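# Scribe a rip line along a curved board edge

## Task

Using the red marking gauge, draw a single line that runs at least 20 cm along the curved edge of the board, staying at the gauge's preset distance from that edge, and leave no other marks on the board. Afterwards set the gauge down on the bench so it rests without moving and touches neither the board nor the bench dogs. It must stay put without the robot holding it, and the grippers must release it and pull away at the end.

## Robot and tools

Robot: two FANUC CRX-5iA six-joint arms, named left_arm and right_arm, each ending in a parallel two-finger gripper that opens to 50 mm. The names are labels only, not image sides. Base poses in the scene frame: left_arm at (+0.061, +0.473, 0) m, quat_wxyz (+0.996, 0, 0, -0.092); right_arm at (+0.059, -0.344, 0) m, quat_wxyz (+1.000, 0, 0, +0.020).

Scene frame: origin on the table surface midway between the arms, +z up, +x outward over the table, left_arm on the +y side. Every reported gripper pose uses this frame. Gripper frame: fingers extend along its +z, close and open along its x; a flat block projects about 9 cm toward its -y and rotates with it. end_effector_position is the point midway between the pads; fingertips extend 17.5 mm past it. Rotating only the last joint swings that point around a 25 mm circle. Printed hand positions can be off, more so when the arm reaches far.

Tool execute_actions: argument actions is a list holding zero or one item. Empty list: nothing is commanded, the current state comes back. An item with rows (1 to 15 rows) and optional steps (1 to 15, default 15) is a motion; each row lasts one control step of 1/30 s, and the final row repeats if steps exceeds the row count. An item with only steps (up to 300) is a wait, counted from the previous result, and reply time is included in it. Optional pictures (boolean) toggles camera images. A refused call sends nothing.

Row layout: one flat list of 18 numbers covering both arms, always all 18. First left_arm: six absolute joint target angles in radians (waist, shoulder, elbow, forearm roll, wrist pitch, wrist roll), then gripper position, force_limit, speed. Then the same nine for right_arm. Joint numbers are targets, not offsets, in the same form as the Joint positions line. Stated ranges: waist -3.491 to 3.491, shoulder -3.140 to 3.140, elbow -1.187 to 4.328, forearm roll -3.316 to 3.316, wrist pitch -3.140 to 3.140, wrist roll -3.927 to 3.927. A target beyond a range end by over 0.010 rad, and farther out than the current angle, gets the call refused; real ends may differ by 0.010 either way, and overshooting targets are clipped, producing the line "joint sent to its limit" (possibly referring to an earlier motion still running).

Gripper triple, each in [-1, 1]: position +1 = fully open (50 mm), about -0.65 = pads touching, -1 = close until blocked (use this to grip). force_limit per pad: about 20 N at -1, 102 N at 0, 185 N at +1, actual up to ~17 % more. speed of gap change: 20 mm/s at -1, 85 at 0, 150 at +1. To leave a gripper unchanged, repeat its previous three numbers; a 0 is a real command. New force or speed only applies after position changes by 0.01 or more; to soften a grip, open first. After a grip at force_limit -1, status stays 2 even if the object slips away, and a grip on a fixed off-centre object fades, possibly within a minute.

Motion limits: joint targets advance at most 2.62 rad/s (waist, shoulder), 3.14 (elbow), 3.93 (wrist joints), with 0.5 s to accelerate, all joints of an arm synchronized. Targets are held within a lead of the measured angles (0.805, 0.966, 1.21 rad by joint group), and scaled back if they would put the gripper over 70 mm from where it is. Arms keep pursuing the last row during replies and waits, stopping once everything is nearly still or a step is HELD.

Result lines: a state line per arm with end_effector_position (m) and end_effector_quat_wxyz; Joint positions and Joint velocities per arm (rad, rad/s); gripper object_status (0 moving, 1 stopped while opening, 2 stopped while closing = holding, 3 reached target or pads met, meaning empty, slightly wider object, or very thin object); position_measured in counts, opening ≈ (250 - count) × 0.202 mm; Flange force, the controller's external-force estimate including held weight, noisy especially after sudden stops, or "no reading". "joint command not followed" means a clearance check altered joint targets; HELD flags steps whose row was partly or wholly not sent. MOTOR HOT warns of heating under load; OVER-TEMPERATURE FAULT means brakes engaged until cooled.

Faults: a joint torque reaching its load limit (150 N m for waist, shoulder, elbow; 37.6 for the three wrist joints, held weight included) or any outside force of 150 N on the arm, tool or load halts that arm for 10 s, drops the rest of the call, and lets it yield.

Tool zoom_image: camera is cam_head_left or cam_head_right (each 504x504); region [x0, y0, x1, y1] in pixels from the top-left, no bigger than 504 by 504. It gives a closer view of the latest image.

Tool read_manual: section "licences" (default) returns URDF licence notices; no motion.

Tool finished_scene: scene number; ends and grades the current scene irreversibly.

Avoid: dropping or knocking anything off the table, arms colliding or pressing on each other, slamming, hard pushes. Loose objects may occasionally be nudged by outside disturbances. Finish with the gauge released and resting by itself.

Each tool is called after ">>>" in YAML: its name, and indented under it one key for each argument.

## Session

>>> execute_actions:
  actions: []

Scene clock: 0.00 s of 4800.00 s.
left_arm: end_effector_position=(+0.0164, -0.2929, +0.3014) position_measured=3 object_status=3 end_effector_quat_wxyz=(+0.206, +0.834, +0.509, -0.055) | right_arm: end_effector_position=(+1.0252, -0.3566, +0.2415) position_measured=3 object_status=3 end_effector_quat_wxyz=(+0.616, +0.123, +0.725, +0.283)
Joint positions: left_arm=[-1.28   0.54   0.727 -0.077 -1.336  0.99 ] | right_arm=[0.029 0.701 0.071 0.362 0.577 0.68 ]
Joint velocities: left_arm=[-0.    -0.002 -0.001 -0.001 -0.     0.001] | right_arm=[ 0.    -0.     0.    -0.001  0.    -0.001]
Flange force (N, the push that the arm receives, along the gripper's own x y z axes): no reading

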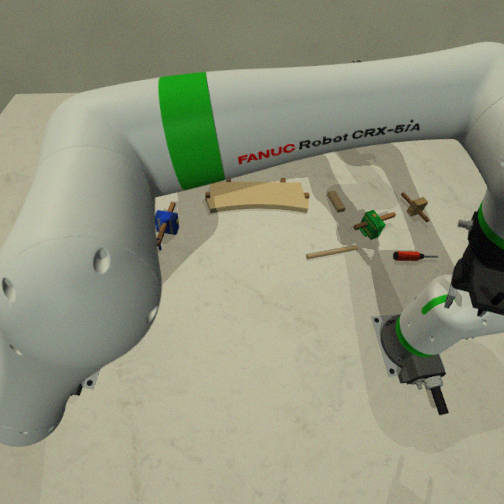

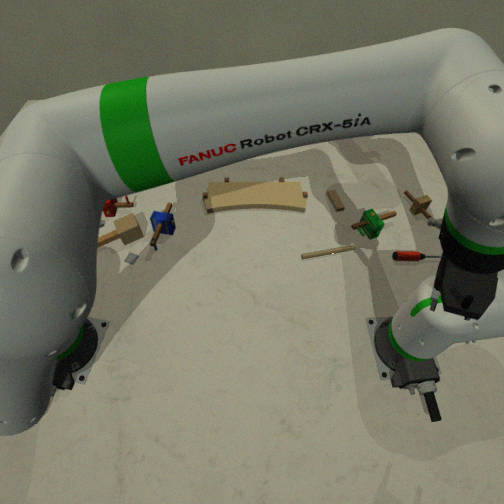

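>>> execute_actions:
  actions:
    - {"rows":[[-1.28,-0.1,-0.1,0,-1.57,0.99,1,0,0,0.029,0.701,0.071,0.362,0.577,0.68,1,0,0]]}
  pictures: false

>>> execute_actions:
  actions:
    - {"steps":30}
  pictures: false

>>> execute_actions:
  actions:
    - {"rows":[[1.3,-0.1,-0.1,0,-1.57,0,1,0,0,-0.7,0.2,0.2,0,-1.57,0,1,0,0]]}
  pictures: false

>>> execute_actions:
  actions:
    - {"steps":75}

Scene clock: 16.27 s of 4800.00 s.
left_arm: end_effector_position=(-0.0121, -0.1314, +0.2979) position_measured=3 object_status=3 end_effector_quat_wxyz=(+0.114, +0.848, +0.517, -0.030) | right_arm: end_effector_position=(+1.0251, -0.3562, +0.2414) position_measured=3 object_status=3 end_effector_quat_wxyz=(+0.616, +0.123, +0.725, +0.284)
Joint positions: left_arm=[-1.28   0.253  0.356 -0.043 -1.441  0.99 ] | right_arm=[0.029 0.701 0.071 0.362 0.577 0.68 ]
Joint velocities: left_arm=[-0.001 -0.67  -0.864  0.081 -0.244  0.002] | right_arm=[-0.     0.    -0.     0.001 -0.001 -0.001]
Flange force (N, the push that the arm receives, along the gripper's own x y z axes): left_arm=[1.3 -1.1 0.2] | right_arm=[-1.6 0.9 2.5]
Steps of this call (steps 1 to 90: nothing new was sent; then 12.77 s passed at rest; steps 91 to 105: all 15 steps of this action). Readings (joint positions | what the end effector reports):
91: left_arm=[-1.280 0.539 0.726 -0.077 -1.336 0.990] | right_arm=[0.029 0.701 0.071 0.362 0.577 0.680] | left_arm position_measured=3 object_status=3 | right_arm position_measured=3 object_status=3
92: left_arm=[-1.280 0.535 0.721 -0.077 -1.337 0.990] | right_arm=[0.029 0.701 0.071 0.362 0.577 0.680] | left_arm position_measured=3 object_status=3 | right_arm position_measured=3 object_status=3
94: left_arm=[-1.280 0.511 0.689 -0.074 -1.347 0.990] | right_arm=[0.029 0.701 0.071 0.362 0.577 0.680] | left_arm position_measured=3 object_status=3 | right_arm position_measured=3 object_status=3
98: left_arm=[-1.280 0.415 0.566 -0.062 -1.381 0.990] | right_arm=[0.029 0.701 0.071 0.362 0.577 0.680] | left_arm position_measured=3 object_status=3 | right_arm position_measured=3 object_status=3
105: the state above

Scene clock: 17.27 s of 4800.00 s.
left_arm: end_effector_position=(-0.0491, +0.0837, +0.2649) position_measured=3 object_status=3 end_effector_quat_wxyz=(+0.000, +0.853, +0.521, -0.000) | right_arm: end_effector_position=(+1.0251, -0.3562, +0.2414) position_measured=3 object_status=3 end_effector_quat_wxyz=(+0.615, +0.123, +0.725, +0.284)
Joint positions: left_arm=[-1.28 -0.1  -0.1   0.   -1.57  0.99] | right_arm=[0.029 0.701 0.071 0.362 0.577 0.68 ]
Joint velocities: left_arm=[-0.001  0.001 -0.    -0.001  0.    -0.002] | right_arm=[-0.     0.    -0.001  0.001  0.002 -0.002]
Flange force (N, the push that the arm receives, along the gripper's own x y z axes): left_arm=[1.1 -1.2 1.9] | right_arm=[-1.2 1.3 0.6]
Steps of this call (steps 1 to 30: the robot went on to your last target). Readings (joint positions | what the end effector reports):
1: left_arm=[-1.280 0.230 0.327 -0.040 -1.449 0.990] | right_arm=[0.029 0.701 0.071 0.362 0.577 0.680] | left_arm position_measured=3 object_status=3 | right_arm position_measured=3 object_status=3
2: left_arm=[-1.280 0.208 0.298 -0.037 -1.457 0.990] | right_arm=[0.029 0.701 0.071 0.362 0.577 0.680] | left_arm position_measured=3 object_status=3 | right_arm position_measured=3 object_status=3
4: left_arm=[-1.280 0.163 0.240 -0.032 -1.474 0.990] | right_arm=[0.029 0.701 0.071 0.362 0.577 0.680] | left_arm position_measured=3 object_status=3 | right_arm position_measured=3 object_status=3
8: left_arm=[-1.280 0.075 0.126 -0.021 -1.506 0.990] | right_arm=[0.029 0.701 0.071 0.362 0.577 0.680] | left_arm position_measured=3 object_status=3 | right_arm position_measured=3 object_status=3
30: the state above

Scene clock: 17.77 s of 4800.00 s.
left_arm: end_effector_position=(+0.0976, +0.0788, +0.2650) position_measured=3 object_status=3 end_effector_quat_wxyz=(+0.000, +0.858, +0.513, -0.000) | right_arm: end_effector_position=(+0.9810, -0.5597, +0.2680) position_measured=3 object_status=3 end_effector_quat_wxyz=(+0.576, +0.317, +0.716, +0.234)
Joint positions: left_arm=[-0.921 -0.1   -0.1    0.    -1.57   0.613] | right_arm=[-0.143  0.582  0.101  0.276  0.261  0.519]
Joint velocities: left_arm=[ 0.903 -0.001  0.     0.001  0.    -0.742] | right_arm=[-0.378 -0.259  0.066 -0.184 -0.781 -0.349]
Flange force (N, the push that the arm receives, along the gripper's own x y z axes): left_arm=[-4.6 -0.9 1.0] | right_arm=[3.4 2.6 -2.9]
Steps of this call (steps 1 to 15: all 15 steps of this action). Readings (joint positions | what the end effector reports):
1: left_arm=[-1.279 -0.100 -0.100 0.000 -1.570 0.989] | right_arm=[0.029 0.701 0.071 0.362 0.577 0.679] | left_arm position_measured=3 object_status=3 | right_arm position_measured=3 object_status=3
2: left_arm=[-1.275 -0.100 -0.100 0.000 -1.570 0.983] | right_arm=[0.025 0.698 0.071 0.360 0.570 0.675] | left_arm position_measured=3 object_status=3 | right_arm position_measured=3 object_status=3
4: left_arm=[-1.248 -0.100 -0.100 0.000 -1.570 0.951] | right_arm=[0.002 0.682 0.076 0.348 0.530 0.653] | left_arm position_measured=3 object_status=3 | right_arm position_measured=3 object_status=3
8: left_arm=[-1.134 -0.100 -0.100 0.000 -1.570 0.817] | right_arm=[-0.053 0.645 0.086 0.321 0.436 0.603] | left_arm position_measured=3 object_status=3 | right_arm position_measured=3 object_status=3
15: the state above

Scene clock: 20.27 s of 4800.00 s.
left_arm: end_effector_position=(+0.3381, +0.7432, +0.2649) position_measured=3 object_status=3 end_effector_quat_wxyz=(+0.000, +0.226, +0.974, +0.000) | right_arm: end_effector_position=(+0.3641, -0.7450, +0.2588) position_measured=3 object_status=3 end_effector_quat_wxyz=(+0.000, +0.898, +0.440, +0.000)
Joint positions: left_arm=[ 1.299 -0.1   -0.1   -0.    -1.57   0.   ] | right_arm=[-0.7   0.2   0.2  -0.   -1.57 -0.  ]
Joint velocities: left_arm=[ 0.008 -0.001  0.001 -0.     0.     0.001] | right_arm=[-0.001 -0.     0.     0.    -0.001 -0.001]
Flange force (N, the push that the arm receives, along the gripper's own x y z axes): left_arm=[0.0 -1.2 3.2] | right_arm=[-2.8 3.2 -3.3]
Steps of this call (steps 1 to 75: the robot went on to your last target). Readings (joint positions | what the end effector reports):
1: left_arm=[-0.890 -0.100 -0.100 0.000 -1.570 0.588] | right_arm=[-0.156 0.574 0.104 0.270 0.234 0.507] | left_arm position_measured=3 object_status=3 | right_arm position_measured=3 object_status=3
2: left_arm=[-0.860 -0.100 -0.100 0.000 -1.570 0.564] | right_arm=[-0.169 0.565 0.106 0.264 0.207 0.495] | left_arm position_measured=3 object_status=3 | right_arm position_measured=3 object_status=3
4: left_arm=[-0.799 -0.100 -0.100 0.000 -1.570 0.520] | right_arm=[-0.194 0.548 0.110 0.251 0.151 0.472] | left_arm position_measured=3 object_status=3 | right_arm position_measured=3 object_status=3
8: left_arm=[-0.676 -0.100 -0.100 0.000 -1.570 0.441] | right_arm=[-0.243 0.514 0.119 0.227 0.032 0.426] | left_arm position_measured=3 object_status=3 | right_arm position_measured=3 object_status=3
75: the state above

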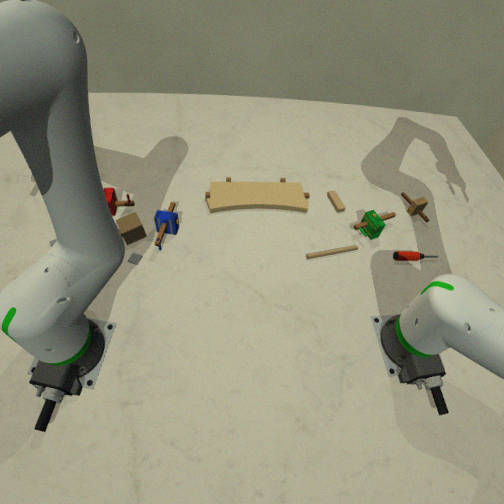

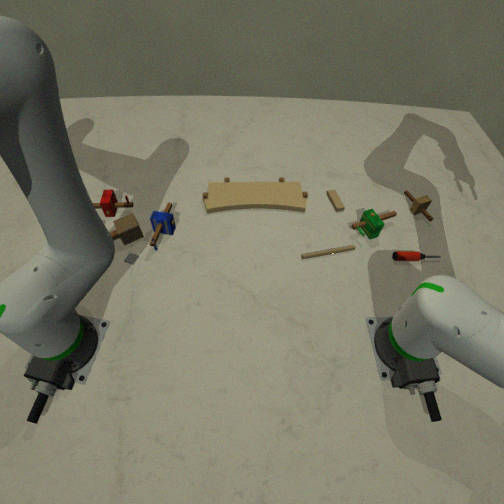

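>>> execute_actions:
  actions:
    - {"rows":[[2.0,0.2,0.2,0,-1.57,0,1,0,0,-0.7,0.2,0.2,0,-1.57,0,1,0,0]]}
  pictures: false

>>> execute_actions:
  actions:
    - {"steps":20}

>>> zoom_image:
  camera: "cam_head_right"
  region: [60,170,200,270]

>>> zoom_image:
  camera: "cam_head_left"
  region: [60,170,200,270]

>>> zoom_image:
  camera: "cam_head_left"
  region: [190,160,330,230]

>>> zoom_image:
  camera: "cam_head_left"
  region: [340,180,440,250]

Scene clock: 34.80 s of 4800.00 s.
left_arm: end_effector_position=(+0.2458, +0.8729, +0.2667) position_measured=3 object_status=3 end_effector_quat_wxyz=(+0.000, +0.067, +0.998, +0.000) | right_arm: end_effector_position=(+0.3641, -0.7450, +0.2588) position_measured=3 object_status=3 end_effector_quat_wxyz=(+0.000, +0.898, +0.440, +0.000)
Joint positions: left_arm=[ 1.622  0.038  0.038  0.    -1.57  -0.   ] | right_arm=[-0.7   0.2   0.2  -0.   -1.57  0.  ]
Joint velocities: left_arm=[ 0.761  0.327  0.326 -0.    -0.    -0.   ] | right_arm=[-0. -0. -0.  0. -0. -0.]
Flange force (N, the push that the arm receives, along the gripper's own x y z axes): left_arm=[-1.9 -3.0 2.8] | right_arm=[-2.1 3.2 -3.4]
Steps of this call (steps 1 to 15: the robot went on to your last target; steps 16 to 90: nothing new was sent; then 11.03 s passed at rest; steps 91 to 105: all 15 steps of this action). Readings (joint positions | what the end effector reports):
91: left_arm=[1.301 -0.100 -0.100 -0.000 -1.570 -0.000] | right_arm=[-0.700 0.200 0.200 -0.000 -1.570 -0.000] | left_arm position_measured=3 object_status=3 | right_arm position_measured=3 object_status=3
92: left_arm=[1.305 -0.098 -0.098 0.000 -1.570 -0.000] | right_arm=[-0.700 0.200 0.200 -0.000 -1.570 -0.000] | left_arm position_measured=3 object_status=3 | right_arm position_measured=3 object_status=3
94: left_arm=[1.332 -0.086 -0.086 0.000 -1.570 -0.000] | right_arm=[-0.700 0.200 0.200 -0.000 -1.570 -0.000] | left_arm position_measured=3 object_status=3 | right_arm position_measured=3 object_status=3
98: left_arm=[1.438 -0.041 -0.041 0.000 -1.570 -0.000] | right_arm=[-0.700 0.200 0.200 -0.000 -1.570 -0.000] | left_arm position_measured=3 object_status=3 | right_arm position_measured=3 object_status=3
105: the state above

Scene clock: 35.47 s of 4800.00 s.
left_arm: end_effector_position=(+0.0693, +0.9769, +0.2588) position_measured=3 object_status=3 end_effector_quat_wxyz=(-0.000, -0.122, +0.993, +0.000) | right_arm: end_effector_position=(+0.3641, -0.7450, +0.2588) position_measured=3 object_status=3 end_effector_quat_wxyz=(+0.000, +0.898, +0.440, +0.000)
Joint positions: left_arm=[ 2.    0.2   0.2   0.   -1.57 -0.  ] | right_arm=[-0.7   0.2   0.2  -0.   -1.57 -0.  ]
Joint velocities: left_arm=[0.004 0.002 0.001 0.    0.    0.   ] | right_arm=[-0.     0.    -0.    -0.    -0.     0.001]
Flange force (N, the push that the arm receives, along the gripper's own x y z axes): left_arm=[-2.2 0.5 -2.8] | right_arm=[-2.0 1.2 -2.4]
Steps of this call (steps 1 to 20: the robot went on to your last target). Readings (joint positions | what the end effector reports):
1: left_arm=[1.647 0.049 0.049 0.000 -1.570 -0.000] | right_arm=[-0.700 0.200 0.200 -0.000 -1.570 -0.000] | left_arm position_measured=3 object_status=3 | right_arm position_measured=3 object_status=3
2: left_arm=[1.673 0.060 0.060 0.000 -1.570 -0.000] | right_arm=[-0.700 0.200 0.200 -0.000 -1.570 -0.000] | left_arm position_measured=3 object_status=3 | right_arm position_measured=3 object_status=3
4: left_arm=[1.724 0.082 0.081 0.000 -1.570 -0.000] | right_arm=[-0.700 0.200 0.200 -0.000 -1.570 -0.000] | left_arm position_measured=3 object_status=3 | right_arm position_measured=3 object_status=3
8: left_arm=[1.824 0.124 0.124 0.000 -1.570 -0.000] | right_arm=[-0.700 0.200 0.200 -0.000 -1.570 -0.000] | left_arm position_measured=3 object_status=3 | right_arm position_measured=3 object_status=3
20: the state above

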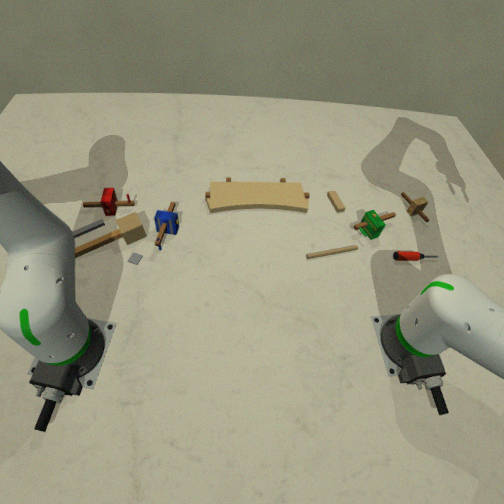

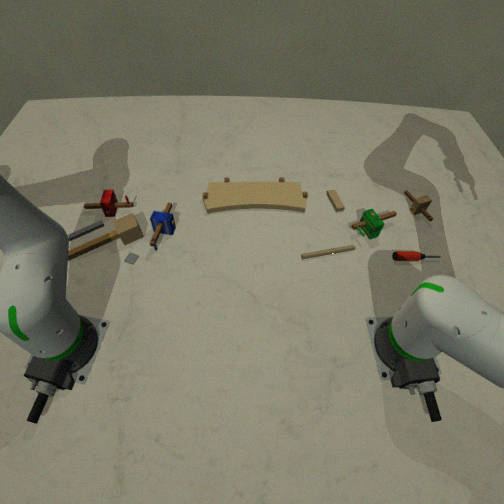

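Region (60, 170, 200, 270) of cam_head_right's 504x504 image, scaled by 3.600, with more detail than that image has; it fills the top 360 rows of this view, and the rest is white.

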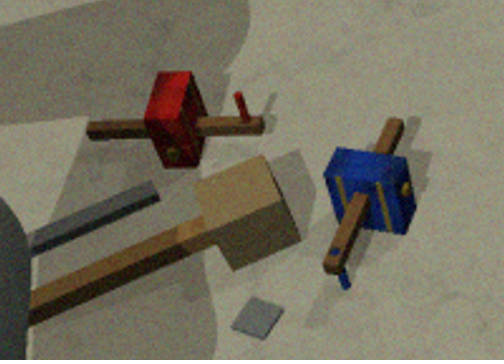

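Region (60, 170, 200, 270) of cam_head_left's 504x504 image, scaled by 3.600, with more detail than that image has; it fills the top 360 rows of this view, and the rest is white.

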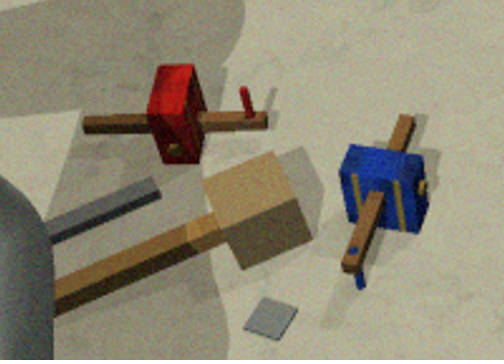

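Region (190, 160, 330, 230) of cam_head_left's 504x504 image, scaled by 3.600, with more detail than that image has.

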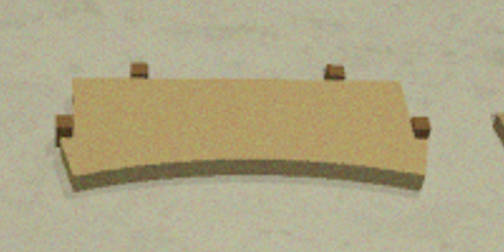

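Region (340, 180, 440, 250) of cam_head_left's 504x504 image, scaled by 5.040, with more detail than that image has; it fills the top 353 rows of this view, and the rest is white.

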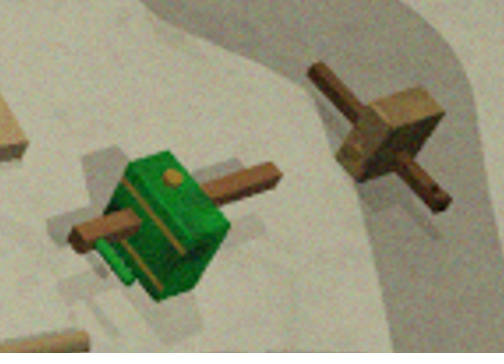

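>>> zoom_image:
  camera: "cam_head_right"
  region: [80,175,145,225]

>>> zoom_image:
  camera: "cam_head_left"
  region: [80,175,145,225]

>>> zoom_image:
  camera: "cam_head_left"
  region: [140,195,200,255]

Region (80, 175, 145, 225) of cam_head_right's 504x504 image, scaled by 7.754, with more detail than that image has; it fills the top 388 rows of this view, and the rest is white.

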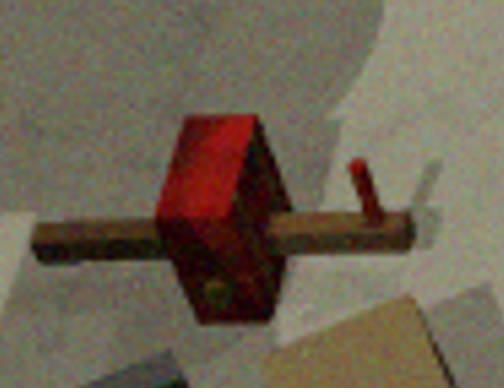

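Region (80, 175, 145, 225) of cam_head_left's 504x504 image, scaled by 7.754, with more detail than that image has; it fills the top 388 rows of this view, and the rest is white.

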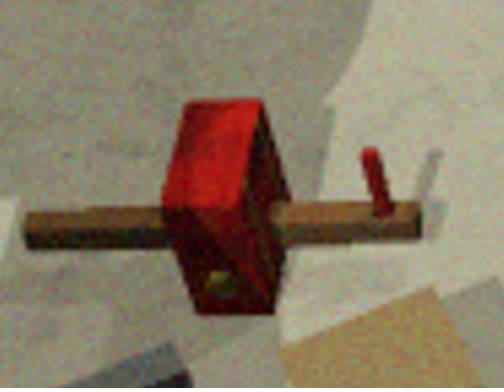

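Region (140, 195, 200, 255) of cam_head_left's 504x504 image, scaled by 8.400, with more detail than that image has.

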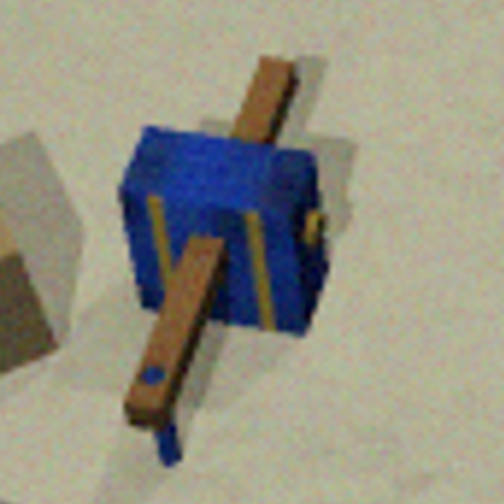

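>>> execute_actions:
  actions:
    - {"rows":[[0.491,0.127,-0.141,0,-1.303,-0.307,1,0,0,-0.7,0.2,0.2,0,-1.57,0,1,0,0]]}
  pictures: false

>>> execute_actions:
  actions:
    - {"steps":55}

Scene clock: 82.50 s of 4800.00 s.
left_arm: end_effector_position=(+0.2226, +0.9376, +0.2212) position_measured=3 object_status=3 end_effector_quat_wxyz=(+0.000, +0.089, +0.996, +0.000) | right_arm: end_effector_position=(+0.3641, -0.7450, +0.2588) position_measured=3 object_status=3 end_effector_quat_wxyz=(+0.000, +0.898, +0.440, +0.000)
Joint positions: left_arm=[ 1.682  0.175  0.083  0.    -1.479 -0.105] | right_arm=[-0.7   0.2   0.2   0.   -1.57 -0.  ]
Joint velocities: left_arm=[-0.779 -0.05  -0.232 -0.     0.18  -0.207] | right_arm=[-0.     0.     0.    -0.     0.001 -0.   ]
Flange force (N, the push that the arm receives, along the gripper's own x y z axes): left_arm=[-0.6 -3.6 5.0] | right_arm=[-1.6 2.2 -3.3]
Steps of this call (steps 1 to 30: the robot went on to your last target; steps 31 to 90: nothing new was sent; then 43.53 s passed at rest; steps 91 to 105: all 15 steps of this action). Readings (joint positions | what the end effector reports):
91: left_arm=[2.000 0.200 0.200 0.000 -1.570 -0.000] | right_arm=[-0.700 0.200 0.200 -0.000 -1.570 0.000] | left_arm position_measured=3 object_status=3 | right_arm position_measured=3 object_status=3
92: left_arm=[1.995 0.200 0.198 0.000 -1.569 -0.002] | right_arm=[-0.700 0.200 0.200 -0.000 -1.570 -0.000] | left_arm position_measured=3 object_status=3 | right_arm position_measured=3 object_status=3
94: left_arm=[1.969 0.198 0.187 0.000 -1.559 -0.012] | right_arm=[-0.700 0.200 0.200 -0.000 -1.570 -0.000] | left_arm position_measured=3 object_status=3 | right_arm position_measured=3 object_status=3
98: left_arm=[1.865 0.189 0.145 0.000 -1.527 -0.050] | right_arm=[-0.700 0.200 0.200 -0.000 -1.570 -0.000] | left_arm position_measured=3 object_status=3 | right_arm position_measured=3 object_status=3
105: the state above

Scene clock: 84.33 s of 4800.00 s.
left_arm: end_effector_position=(+0.5200, +0.4902, +0.1498) position_measured=3 object_status=3 end_effector_quat_wxyz=(-0.000, +0.707, +0.707, -0.000) | right_arm: end_effector_position=(+0.3641, -0.7450, +0.2588) position_measured=3 object_status=3 end_effector_quat_wxyz=(+0.000, +0.898, +0.440, +0.000)
Joint positions: left_arm=[ 0.491  0.127 -0.141  0.    -1.303 -0.307] | right_arm=[-0.7   0.2   0.2  -0.   -1.57 -0.  ]
Joint velocities: left_arm=[-0.001 -0.001 -0.001  0.     0.    -0.002] | right_arm=[ 0.    -0.    -0.     0.     0.001 -0.   ]
Flange force (N, the push that the arm receives, along the gripper's own x y z axes): left_arm=[-2.3 -1.7 0.7] | right_arm=[-2.3 2.0 -2.6]
Steps of this call (steps 1 to 55: the robot went on to your last target). Readings (joint positions | what the end effector reports):
1: left_arm=[1.656 0.174 0.076 0.000 -1.473 -0.112] | right_arm=[-0.700 0.200 0.200 -0.000 -1.570 -0.000] | left_arm position_measured=3 object_status=3 | right_arm position_measured=3 object_status=3
2: left_arm=[1.629 0.172 0.068 0.000 -1.467 -0.119] | right_arm=[-0.700 0.200 0.200 -0.000 -1.570 -0.000] | left_arm position_measured=3 object_status=3 | right_arm position_measured=3 object_status=3
4: left_arm=[1.576 0.169 0.054 0.000 -1.456 -0.132] | right_arm=[-0.700 0.200 0.200 -0.000 -1.570 -0.000] | left_arm position_measured=3 object_status=3 | right_arm position_measured=3 object_status=3
8: left_arm=[1.470 0.163 0.028 0.000 -1.435 -0.155] | right_arm=[-0.700 0.200 0.200 -0.000 -1.570 -0.000] | left_arm position_measured=3 object_status=3 | right_arm position_measured=3 object_status=3
55: the state above

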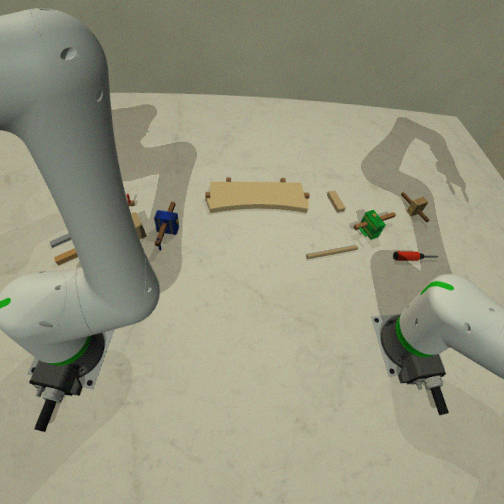

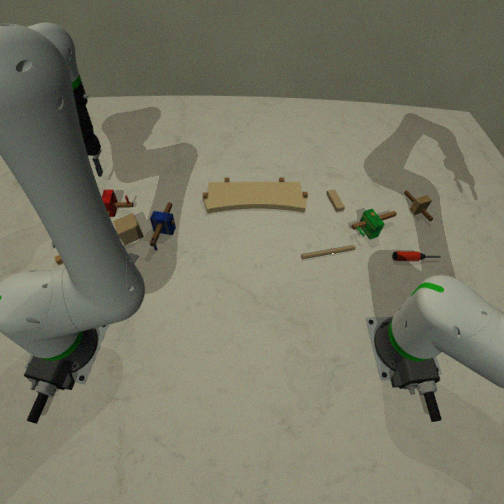

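>>> execute_actions:
  actions:
    - {"rows":[[0.491,0.171,-0.225,0,-1.175,-0.307,1,0,0,-0.7,0.2,0.2,0,-1.57,0,1,0,0]]}

>>> zoom_image:
  camera: "cam_head_right"
  region: [70,150,150,230]

Scene clock: 95.13 s of 4800.00 s.
left_arm: end_effector_position=(+0.5199, +0.4902, +0.0952) position_measured=3 object_status=3 end_effector_quat_wxyz=(-0.000, +0.707, +0.707, +0.000) | right_arm: end_effector_position=(+0.3641, -0.7450, +0.2588) position_measured=3 object_status=3 end_effector_quat_wxyz=(+0.000, +0.898, +0.440, +0.000)
Joint positions: left_arm=[ 0.491  0.171 -0.225 -0.    -1.175 -0.307] | right_arm=[-0.7   0.2   0.2  -0.   -1.57 -0.  ]
Joint velocities: left_arm=[-0.    -0.001 -0.001 -0.001  0.    -0.001] | right_arm=[-0.     0.     0.001  0.     0.    -0.001]
Flange force (N, the push that the arm receives, along the gripper's own x y z axes): left_arm=[-0.7 -4.7 1.3] | right_arm=[-2.7 1.9 -1.8]
Steps of this call (steps 1 to 15: the robot went on to your last target; steps 16 to 90: nothing new was sent; then 7.30 s passed at rest; steps 91 to 105: all 15 steps of this action). Readings (joint positions | what the end effector reports):
91: left_arm=[0.491 0.127 -0.142 -0.000 -1.302 -0.307] | right_arm=[-0.700 0.200 0.200 -0.000 -1.570 -0.000] | left_arm position_measured=3 object_status=3 | right_arm position_measured=3 object_status=3
92: left_arm=[0.491 0.129 -0.146 -0.000 -1.295 -0.307] | right_arm=[-0.700 0.200 0.200 -0.000 -1.570 -0.000] | left_arm position_measured=3 object_status=3 | right_arm position_measured=3 object_status=3
94: left_arm=[0.491 0.143 -0.172 -0.000 -1.255 -0.307] | right_arm=[-0.700 0.200 0.200 -0.000 -1.570 -0.000] | left_arm position_measured=3 object_status=3 | right_arm position_measured=3 object_status=3
98: left_arm=[0.491 0.170 -0.223 -0.000 -1.179 -0.307] | right_arm=[-0.700 0.200 0.200 -0.000 -1.570 -0.000] | left_arm position_measured=3 object_status=3 | right_arm position_measured=3 object_status=3
105: the state above

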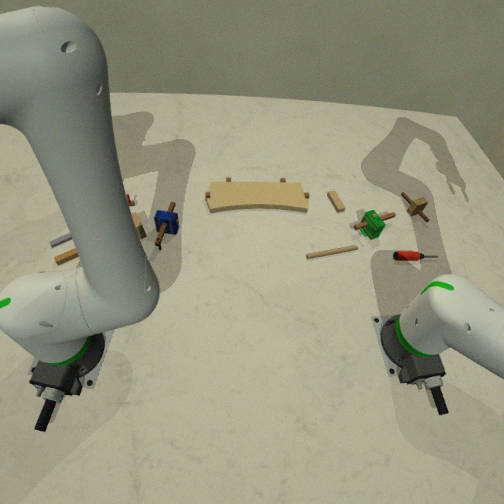

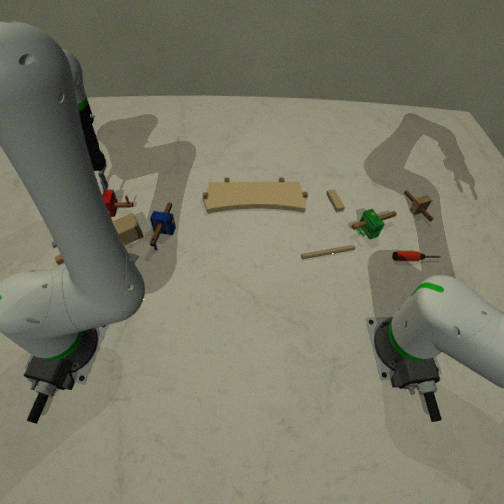

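Region (70, 150, 150, 230) of cam_head_right's 504x504 image, scaled by 6.300, with more detail than that image has.

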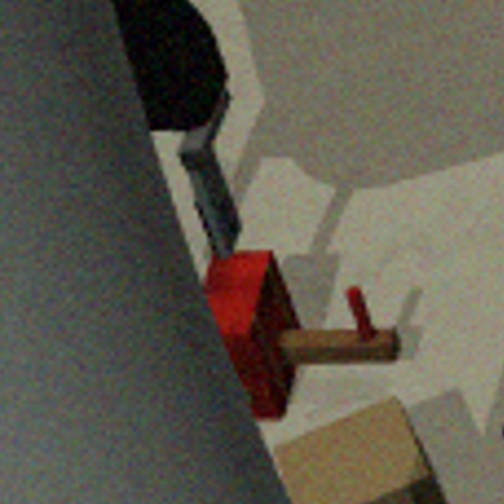

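>>> execute_actions:
  actions:
    - {"rows":[[0.465,0.151,-0.248,0,-1.171,-0.281,1,0,0,-0.7,0.2,0.2,0,-1.57,0,1,0,0]],"steps":10}
  pictures: false

>>> execute_actions:
  actions:
    - {"rows":[[0.465,0.175,-0.277,0,-1.118,-0.281,1,0,0,-0.7,0.2,0.2,0,-1.57,0,1,0,0]]}

>>> zoom_image:
  camera: "cam_head_right"
  region: [70,150,150,230]

Scene clock: 112.20 s of 4800.00 s.
left_arm: end_effector_position=(+0.5123, +0.4754, +0.0952) position_measured=3 object_status=3 end_effector_quat_wxyz=(+0.000, +0.707, +0.707, +0.000) | right_arm: end_effector_position=(+0.3641, -0.7450, +0.2588) position_measured=3 object_status=3 end_effector_quat_wxyz=(+0.000, +0.898, +0.440, +0.000)
Joint positions: left_arm=[ 0.465  0.151 -0.248  0.    -1.171 -0.281] | right_arm=[-0.7   0.2   0.2  -0.   -1.57 -0.  ]
Joint velocities: left_arm=[-0.001 -0.002 -0.002 -0.     0.     0.001] | right_arm=[ 0.    -0.     0.    -0.    -0.001  0.   ]
Flange force (N, the push that the arm receives, along the gripper's own x y z axes): left_arm=[0.5 -5.3 1.3] | right_arm=[-2.6 2.5 -3.2]
Steps of this call (steps 1 to 15: the robot went on to your last target; steps 16 to 90: nothing new was sent; then 13.73 s passed at rest; steps 91 to 100: all 10 steps of this action). Readings (joint positions | what the end effector reports):
91: left_arm=[0.491 0.171 -0.226 0.000 -1.175 -0.307] | right_arm=[-0.700 0.200 0.200 -0.000 -1.570 -0.000] | left_arm position_measured=3 object_status=3 | right_arm position_measured=3 object_status=3
92: left_arm=[0.486 0.168 -0.230 0.000 -1.174 -0.302] | right_arm=[-0.700 0.200 0.200 -0.000 -1.570 -0.000] | left_arm position_measured=3 object_status=3 | right_arm position_measured=3 object_status=3
94: left_arm=[0.471 0.156 -0.243 0.000 -1.172 -0.287] | right_arm=[-0.700 0.200 0.200 -0.000 -1.570 -0.000] | left_arm position_measured=3 object_status=3 | right_arm position_measured=3 object_status=3
98: left_arm=[0.465 0.151 -0.248 0.000 -1.171 -0.281] | right_arm=[-0.700 0.200 0.200 -0.000 -1.570 -0.000] | left_arm position_measured=3 object_status=3 | right_arm position_measured=3 object_status=3
100: the state above

Scene clock: 122.37 s of 4800.00 s.
left_arm: end_effector_position=(+0.5128, +0.4749, +0.0808) position_measured=3 object_status=3 end_effector_quat_wxyz=(+0.001, +0.707, +0.707, +0.000) | right_arm: end_effector_position=(+0.3641, -0.7450, +0.2588) position_measured=3 object_status=3 end_effector_quat_wxyz=(+0.000, +0.898, +0.440, +0.000)
Joint positions: left_arm=[ 0.465  0.166 -0.267  0.002 -1.136 -0.281] | right_arm=[-0.7   0.2   0.2  -0.   -1.57 -0.  ]
Joint velocities: left_arm=[ 0.001  0.     0.001 -0.     0.    -0.001] | right_arm=[-0.     0.    -0.001  0.     0.     0.   ]
Flange force (N, the push that the arm receives, along the gripper's own x y z axes): left_arm=[-1.0 -12.3 -40.1] | right_arm=[-2.3 3.2 -3.6]
FORCE FAULT: contact force on the left arm reached its limit, and that arm stopped for 10 seconds. The contact can be on any part of that arm, not only on its tool. That arm's remaining commands of this call were not run. That arm holds still and accepts commands again. Move the arm away from the contact; if what it grips holds it there, let go first. Pushing or pulling that hard again can fault the arm again.
The stop of the left arm began at step 5 of this call (marked STOPPED below). From that step on that arm followed nothing that you had sent. 11 of its steps, steps kept back included, did not run and will not run. Nothing is kept back now, and the robot has no last target.
Steps of this call (steps 1 to 15: all 15 steps of this action; steps 16 to 305: the stop continued). Readings (joint positions | what the end effector reports):
1: left_arm=[0.465 0.151 -0.248 0.000 -1.170 -0.281] | right_arm=[-0.700 0.200 0.200 -0.000 -1.570 -0.000] | left_arm position_measured=3 object_status=3 | right_arm position_measured=3 object_status=3
2: left_arm=[0.465 0.154 -0.252 0.000 -1.163 -0.281] | right_arm=[-0.700 0.200 0.200 -0.000 -1.570 -0.000] | left_arm position_measured=3 object_status=3 | right_arm position_measured=3 object_status=3
4: left_arm=[0.465 0.167 -0.268 0.001 -1.135 -0.281] | right_arm=[-0.700 0.200 0.200 -0.000 -1.570 -0.000] | left_arm position_measured=3 object_status=3 | right_arm position_measured=3 object_status=3
5: left_arm=[0.465 0.166 -0.267 0.002 -1.136 -0.281] | right_arm=[-0.700 0.200 0.200 -0.000 -1.570 -0.000] | left_arm position_measured=3 object_status=3 | right_arm position_measured=3 object_status=3 STOPPED (the left arm)
8: left_arm=[0.465 0.166 -0.267 0.002 -1.136 -0.281] | right_arm=[-0.700 0.200 0.200 -0.000 -1.570 -0.000] | left_arm position_measured=3 object_status=3 | right_arm position_measured=3 object_status=3
305: the state above

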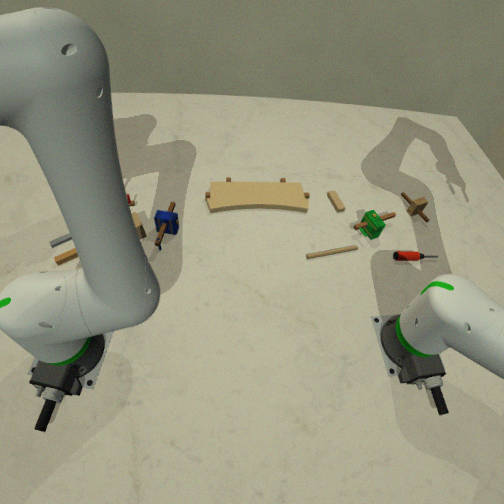

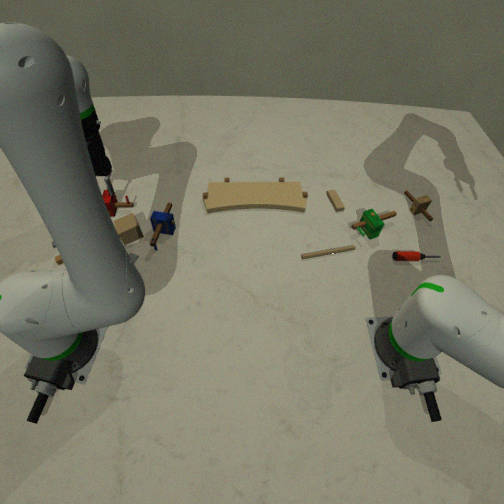

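Region (70, 150, 150, 230) of cam_head_right's 504x504 image, scaled by 6.300, with more detail than that image has.

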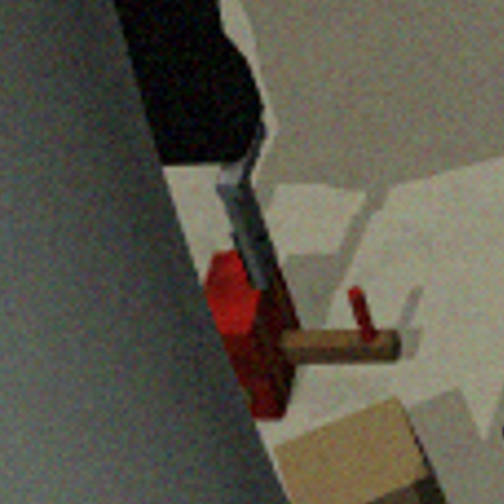

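>>> execute_actions:
  actions:
    - {"rows":[[0.465,0.151,-0.248,0,-1.171,-0.281,1,0,0,-0.7,0.2,0.2,0,-1.57,0,1,0,0]],"steps":8}
  pictures: false

>>> execute_actions:
  actions:
    - {"rows":[[0.445,0.127,-0.276,0,-1.168,-0.261,1,0,0,-0.7,0.2,0.2,0,-1.57,0,1,0,0]],"steps":10}
  pictures: false

>>> execute_actions:
  actions:
    - {"rows":[[0.445,0.143,-0.295,0,-1.133,-0.261,1,0,0,-0.7,0.2,0.2,0,-1.57,0,1,0,0]]}

>>> zoom_image:
  camera: "cam_head_right"
  region: [70,150,150,230]

Scene clock: 140.77 s of 4800.00 s.
left_arm: end_effector_position=(+0.5122, +0.4753, +0.0949) position_measured=3 object_status=3 end_effector_quat_wxyz=(+0.000, +0.707, +0.707, +0.000) | right_arm: end_effector_position=(+0.3641, -0.7450, +0.2588) position_measured=3 object_status=3 end_effector_quat_wxyz=(+0.000, +0.898, +0.440, +0.000)
Joint positions: left_arm=[ 0.465  0.151 -0.248  0.    -1.17  -0.281] | right_arm=[-0.7   0.2   0.2  -0.   -1.57 -0.  ]
Joint velocities: left_arm=[-0.001 -0.005  0.006 -0.    -0.009  0.   ] | right_arm=[ 0.    -0.    -0.001  0.     0.001 -0.001]
Flange force (N, the push that the arm receives, along the gripper's own x y z axes): left_arm=[0.3 -10.6 1.6] | right_arm=[-2.6 2.8 -3.5]
Steps of this call (steps 1 to 90: nothing new was sent; then 15.13 s passed at rest; steps 91 to 98: all 8 steps of this action). Readings (joint positions | what the end effector reports):
91: left_arm=[0.465 0.166 -0.267 0.002 -1.136 -0.281] | right_arm=[-0.700 0.200 0.200 -0.000 -1.570 0.000] | left_arm position_measured=3 object_status=3 | right_arm position_measured=3 object_status=3
92: left_arm=[0.465 0.164 -0.264 0.002 -1.143 -0.281] | right_arm=[-0.700 0.200 0.200 -0.000 -1.570 -0.000] | left_arm position_measured=3 object_status=3 | right_arm position_measured=3 object_status=3
94: left_arm=[0.465 0.155 -0.252 0.001 -1.163 -0.281] | right_arm=[-0.700 0.200 0.200 -0.000 -1.570 -0.000] | left_arm position_measured=3 object_status=3 | right_arm position_measured=3 object_status=3
98: the state above

Scene clock: 141.10 s of 4800.00 s.
left_arm: end_effector_position=(+0.5019, +0.4631, +0.0951) position_measured=3 object_status=3 end_effector_quat_wxyz=(-0.000, +0.707, +0.707, -0.000) | right_arm: end_effector_position=(+0.3641, -0.7450, +0.2588) position_measured=3 object_status=3 end_effector_quat_wxyz=(+0.000, +0.898, +0.440, +0.000)
Joint positions: left_arm=[ 0.445  0.127 -0.276 -0.    -1.168 -0.261] | right_arm=[-0.7   0.2   0.2  -0.   -1.57  0.  ]
Joint velocities: left_arm=[-0.001 -0.001 -0.003  0.001  0.     0.002] | right_arm=[ 0.    -0.     0.     0.     0.    -0.001]
Flange force (N, the push that the arm receives, along the gripper's own x y z axes): left_arm=[-0.8 -2.2 -1.2] | right_arm=[-2.0 3.0 -3.4]
Steps of this call (steps 1 to 10: all 10 steps of this action). Readings (joint positions | what the end effector reports):
1: left_arm=[0.465 0.151 -0.249 -0.000 -1.171 -0.281] | right_arm=[-0.700 0.200 0.200 -0.000 -1.570 -0.000] | left_arm position_measured=3 object_status=3 | right_arm position_measured=3 object_status=3
2: left_arm=[0.461 0.146 -0.254 -0.000 -1.170 -0.277] | right_arm=[-0.700 0.200 0.200 -0.000 -1.570 -0.000] | left_arm position_measured=3 object_status=3 | right_arm position_measured=3 object_status=3
4: left_arm=[0.450 0.133 -0.270 -0.000 -1.169 -0.266] | right_arm=[-0.700 0.200 0.200 -0.000 -1.570 0.000] | left_arm position_measured=3 object_status=3 | right_arm position_measured=3 object_status=3
8: left_arm=[0.445 0.127 -0.276 -0.000 -1.168 -0.261] | right_arm=[-0.700 0.200 0.200 -0.000 -1.570 0.000] | left_arm position_measured=3 object_status=3 | right_arm position_measured=3 object_status=3
10: the state above

Scene clock: 141.60 s of 4800.00 s.
left_arm: end_effector_position=(+0.5022, +0.4631, +0.0805) position_measured=3 object_status=3 end_effector_quat_wxyz=(-0.000, +0.707, +0.707, -0.000) | right_arm: end_effector_position=(+0.3641, -0.7450, +0.2588) position_measured=3 object_status=3 end_effector_quat_wxyz=(+0.000, +0.898, +0.440, +0.000)
Joint positions: left_arm=[ 0.445  0.143 -0.295 -0.    -1.133 -0.261] | right_arm=[-0.7   0.2   0.2  -0.   -1.57 -0.  ]
Joint velocities: left_arm=[-0.     0.002 -0.     0.     0.    -0.001] | right_arm=[ 0.     0.    -0.     0.     0.002 -0.   ]
Flange force (N, the push that the arm receives, along the gripper's own x y z axes): left_arm=[0.2 -3.5 2.1] | right_arm=[-2.4 3.4 -3.3]
Steps of this call (steps 1 to 15: all 15 steps of this action). Readings (joint positions | what the end effector reports):
1: left_arm=[0.445 0.127 -0.276 -0.000 -1.167 -0.261] | right_arm=[-0.700 0.200 0.200 -0.000 -1.570 -0.000] | left_arm position_measured=3 object_status=3 | right_arm position_measured=3 object_status=3
2: left_arm=[0.445 0.130 -0.280 -0.000 -1.160 -0.261] | right_arm=[-0.700 0.200 0.200 -0.000 -1.570 -0.000] | left_arm position_measured=3 object_status=3 | right_arm position_measured=3 object_status=3
4: left_arm=[0.445 0.139 -0.291 -0.000 -1.141 -0.261] | right_arm=[-0.700 0.200 0.200 -0.000 -1.570 -0.000] | left_arm position_measured=3 object_status=3 | right_arm position_measured=3 object_status=3
8: left_arm=[0.445 0.143 -0.295 -0.000 -1.133 -0.261] | right_arm=[-0.700 0.200 0.200 -0.000 -1.570 -0.000] | left_arm position_measured=3 object_status=3 | right_arm position_measured=3 object_status=3
15: the state above

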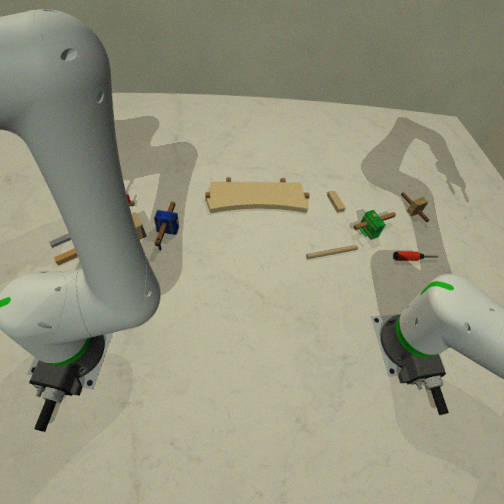

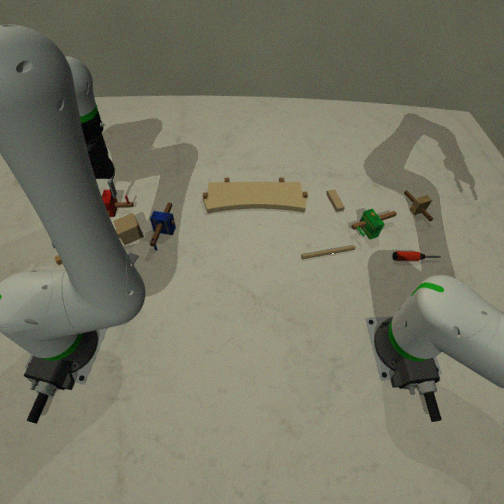

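Region (70, 150, 150, 230) of cam_head_right's 504x504 image, scaled by 6.300, with more detail than that image has.

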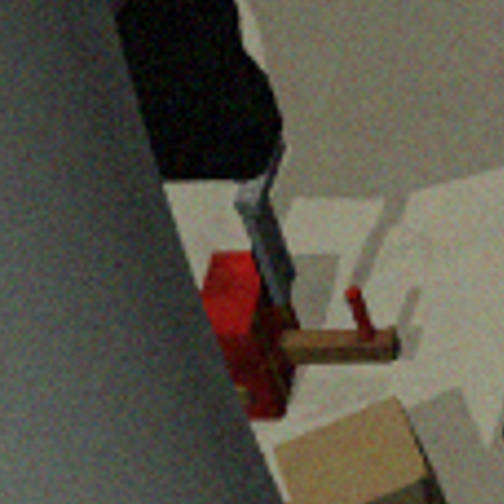

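>>> execute_actions:
  actions:
    - {"rows":[[0.445,0.1445,-0.2968,0,-1.1297,-0.261,1,0,0,-0.7,0.2,0.2,0,-1.57,0,1,0,0]],"steps":8}
  pictures: false

>>> execute_actions:
  actions:
    - {"rows":[[0.445,0.146,-0.2986,0,-1.1264,-0.261,1,0,0,-0.7,0.2,0.2,0,-1.57,0,1,0,0]],"steps":8}
  pictures: false

Scene clock: 148.47 s of 4800.00 s.
left_arm: end_effector_position=(+0.5022, +0.4631, +0.0791) position_measured=3 object_status=3 end_effector_quat_wxyz=(-0.000, +0.707, +0.707, -0.000) | right_arm: end_effector_position=(+0.3641, -0.7450, +0.2588) position_measured=3 object_status=3 end_effector_quat_wxyz=(+0.000, +0.898, +0.440, +0.000)
Joint positions: left_arm=[ 0.445  0.144 -0.297  0.    -1.13  -0.261] | right_arm=[-0.7   0.2   0.2  -0.   -1.57 -0.  ]
Joint velocities: left_arm=[ 0.     0.002 -0.     0.001  0.001  0.   ] | right_arm=[-0.    -0.    -0.    -0.    -0.001 -0.002]
Flange force (N, the push that the arm receives, along the gripper's own x y z axes): left_arm=[-0.2 -4.1 1.1] | right_arm=[-2.7 2.4 -2.6]
Steps of this call (steps 1 to 15: the robot went on to your last target; steps 16 to 90: nothing new was sent; then 3.60 s passed at rest; steps 91 to 98: all 8 steps of this action). Readings (joint positions | what the end effector reports):
91: left_arm=[0.445 0.143 -0.295 -0.000 -1.133 -0.261] | right_arm=[-0.700 0.200 0.200 -0.000 -1.570 -0.000] | left_arm position_measured=3 object_status=3 | right_arm position_measured=3 object_status=3
92: left_arm=[0.445 0.144 -0.296 0.000 -1.131 -0.261] | right_arm=[-0.700 0.200 0.200 -0.000 -1.570 -0.000] | left_arm position_measured=3 object_status=3 | right_arm position_measured=3 object_status=3
94: left_arm=[0.445 0.144 -0.297 0.000 -1.130 -0.261] | right_arm=[-0.700 0.200 0.200 -0.000 -1.570 -0.000] | left_arm position_measured=3 object_status=3 | right_arm position_measured=3 object_status=3
98: the state above

Scene clock: 148.73 s of 4800.00 s.
left_arm: end_effector_position=(+0.5022, +0.4631, +0.0777) position_measured=3 object_status=3 end_effector_quat_wxyz=(-0.000, +0.707, +0.707, -0.000) | right_arm: end_effector_position=(+0.3641, -0.7450, +0.2588) position_measured=3 object_status=3 end_effector_quat_wxyz=(+0.000, +0.898, +0.440, +0.000)
Joint positions: left_arm=[ 0.445  0.146 -0.299  0.    -1.126 -0.261] | right_arm=[-0.7   0.2   0.2  -0.   -1.57 -0.  ]
Joint velocities: left_arm=[-0.001 -0.    -0.     0.001  0.001 -0.001] | right_arm=[-0.    -0.     0.     0.     0.001 -0.001]
Flange force (N, the push that the arm receives, along the gripper's own x y z axes): left_arm=[0.0 -1.9 -1.0] | right_arm=[-2.6 1.9 -2.4]
Steps of this call (steps 1 to 8: all 8 steps of this action). Readings (joint positions | what the end effector reports):
1: left_arm=[0.445 0.145 -0.297 0.000 -1.129 -0.261] | right_arm=[-0.700 0.200 0.200 -0.000 -1.570 -0.000] | left_arm position_measured=3 object_status=3 | right_arm position_measured=3 object_status=3
2: left_arm=[0.445 0.145 -0.298 0.000 -1.128 -0.261] | right_arm=[-0.700 0.200 0.200 -0.000 -1.570 -0.000] | left_arm position_measured=3 object_status=3 | right_arm position_measured=3 object_status=3
4: left_arm=[0.445 0.146 -0.298 0.000 -1.127 -0.261] | right_arm=[-0.700 0.200 0.200 -0.000 -1.570 -0.000] | left_arm position_measured=3 object_status=3 | right_arm position_measured=3 object_status=3
8: the state above


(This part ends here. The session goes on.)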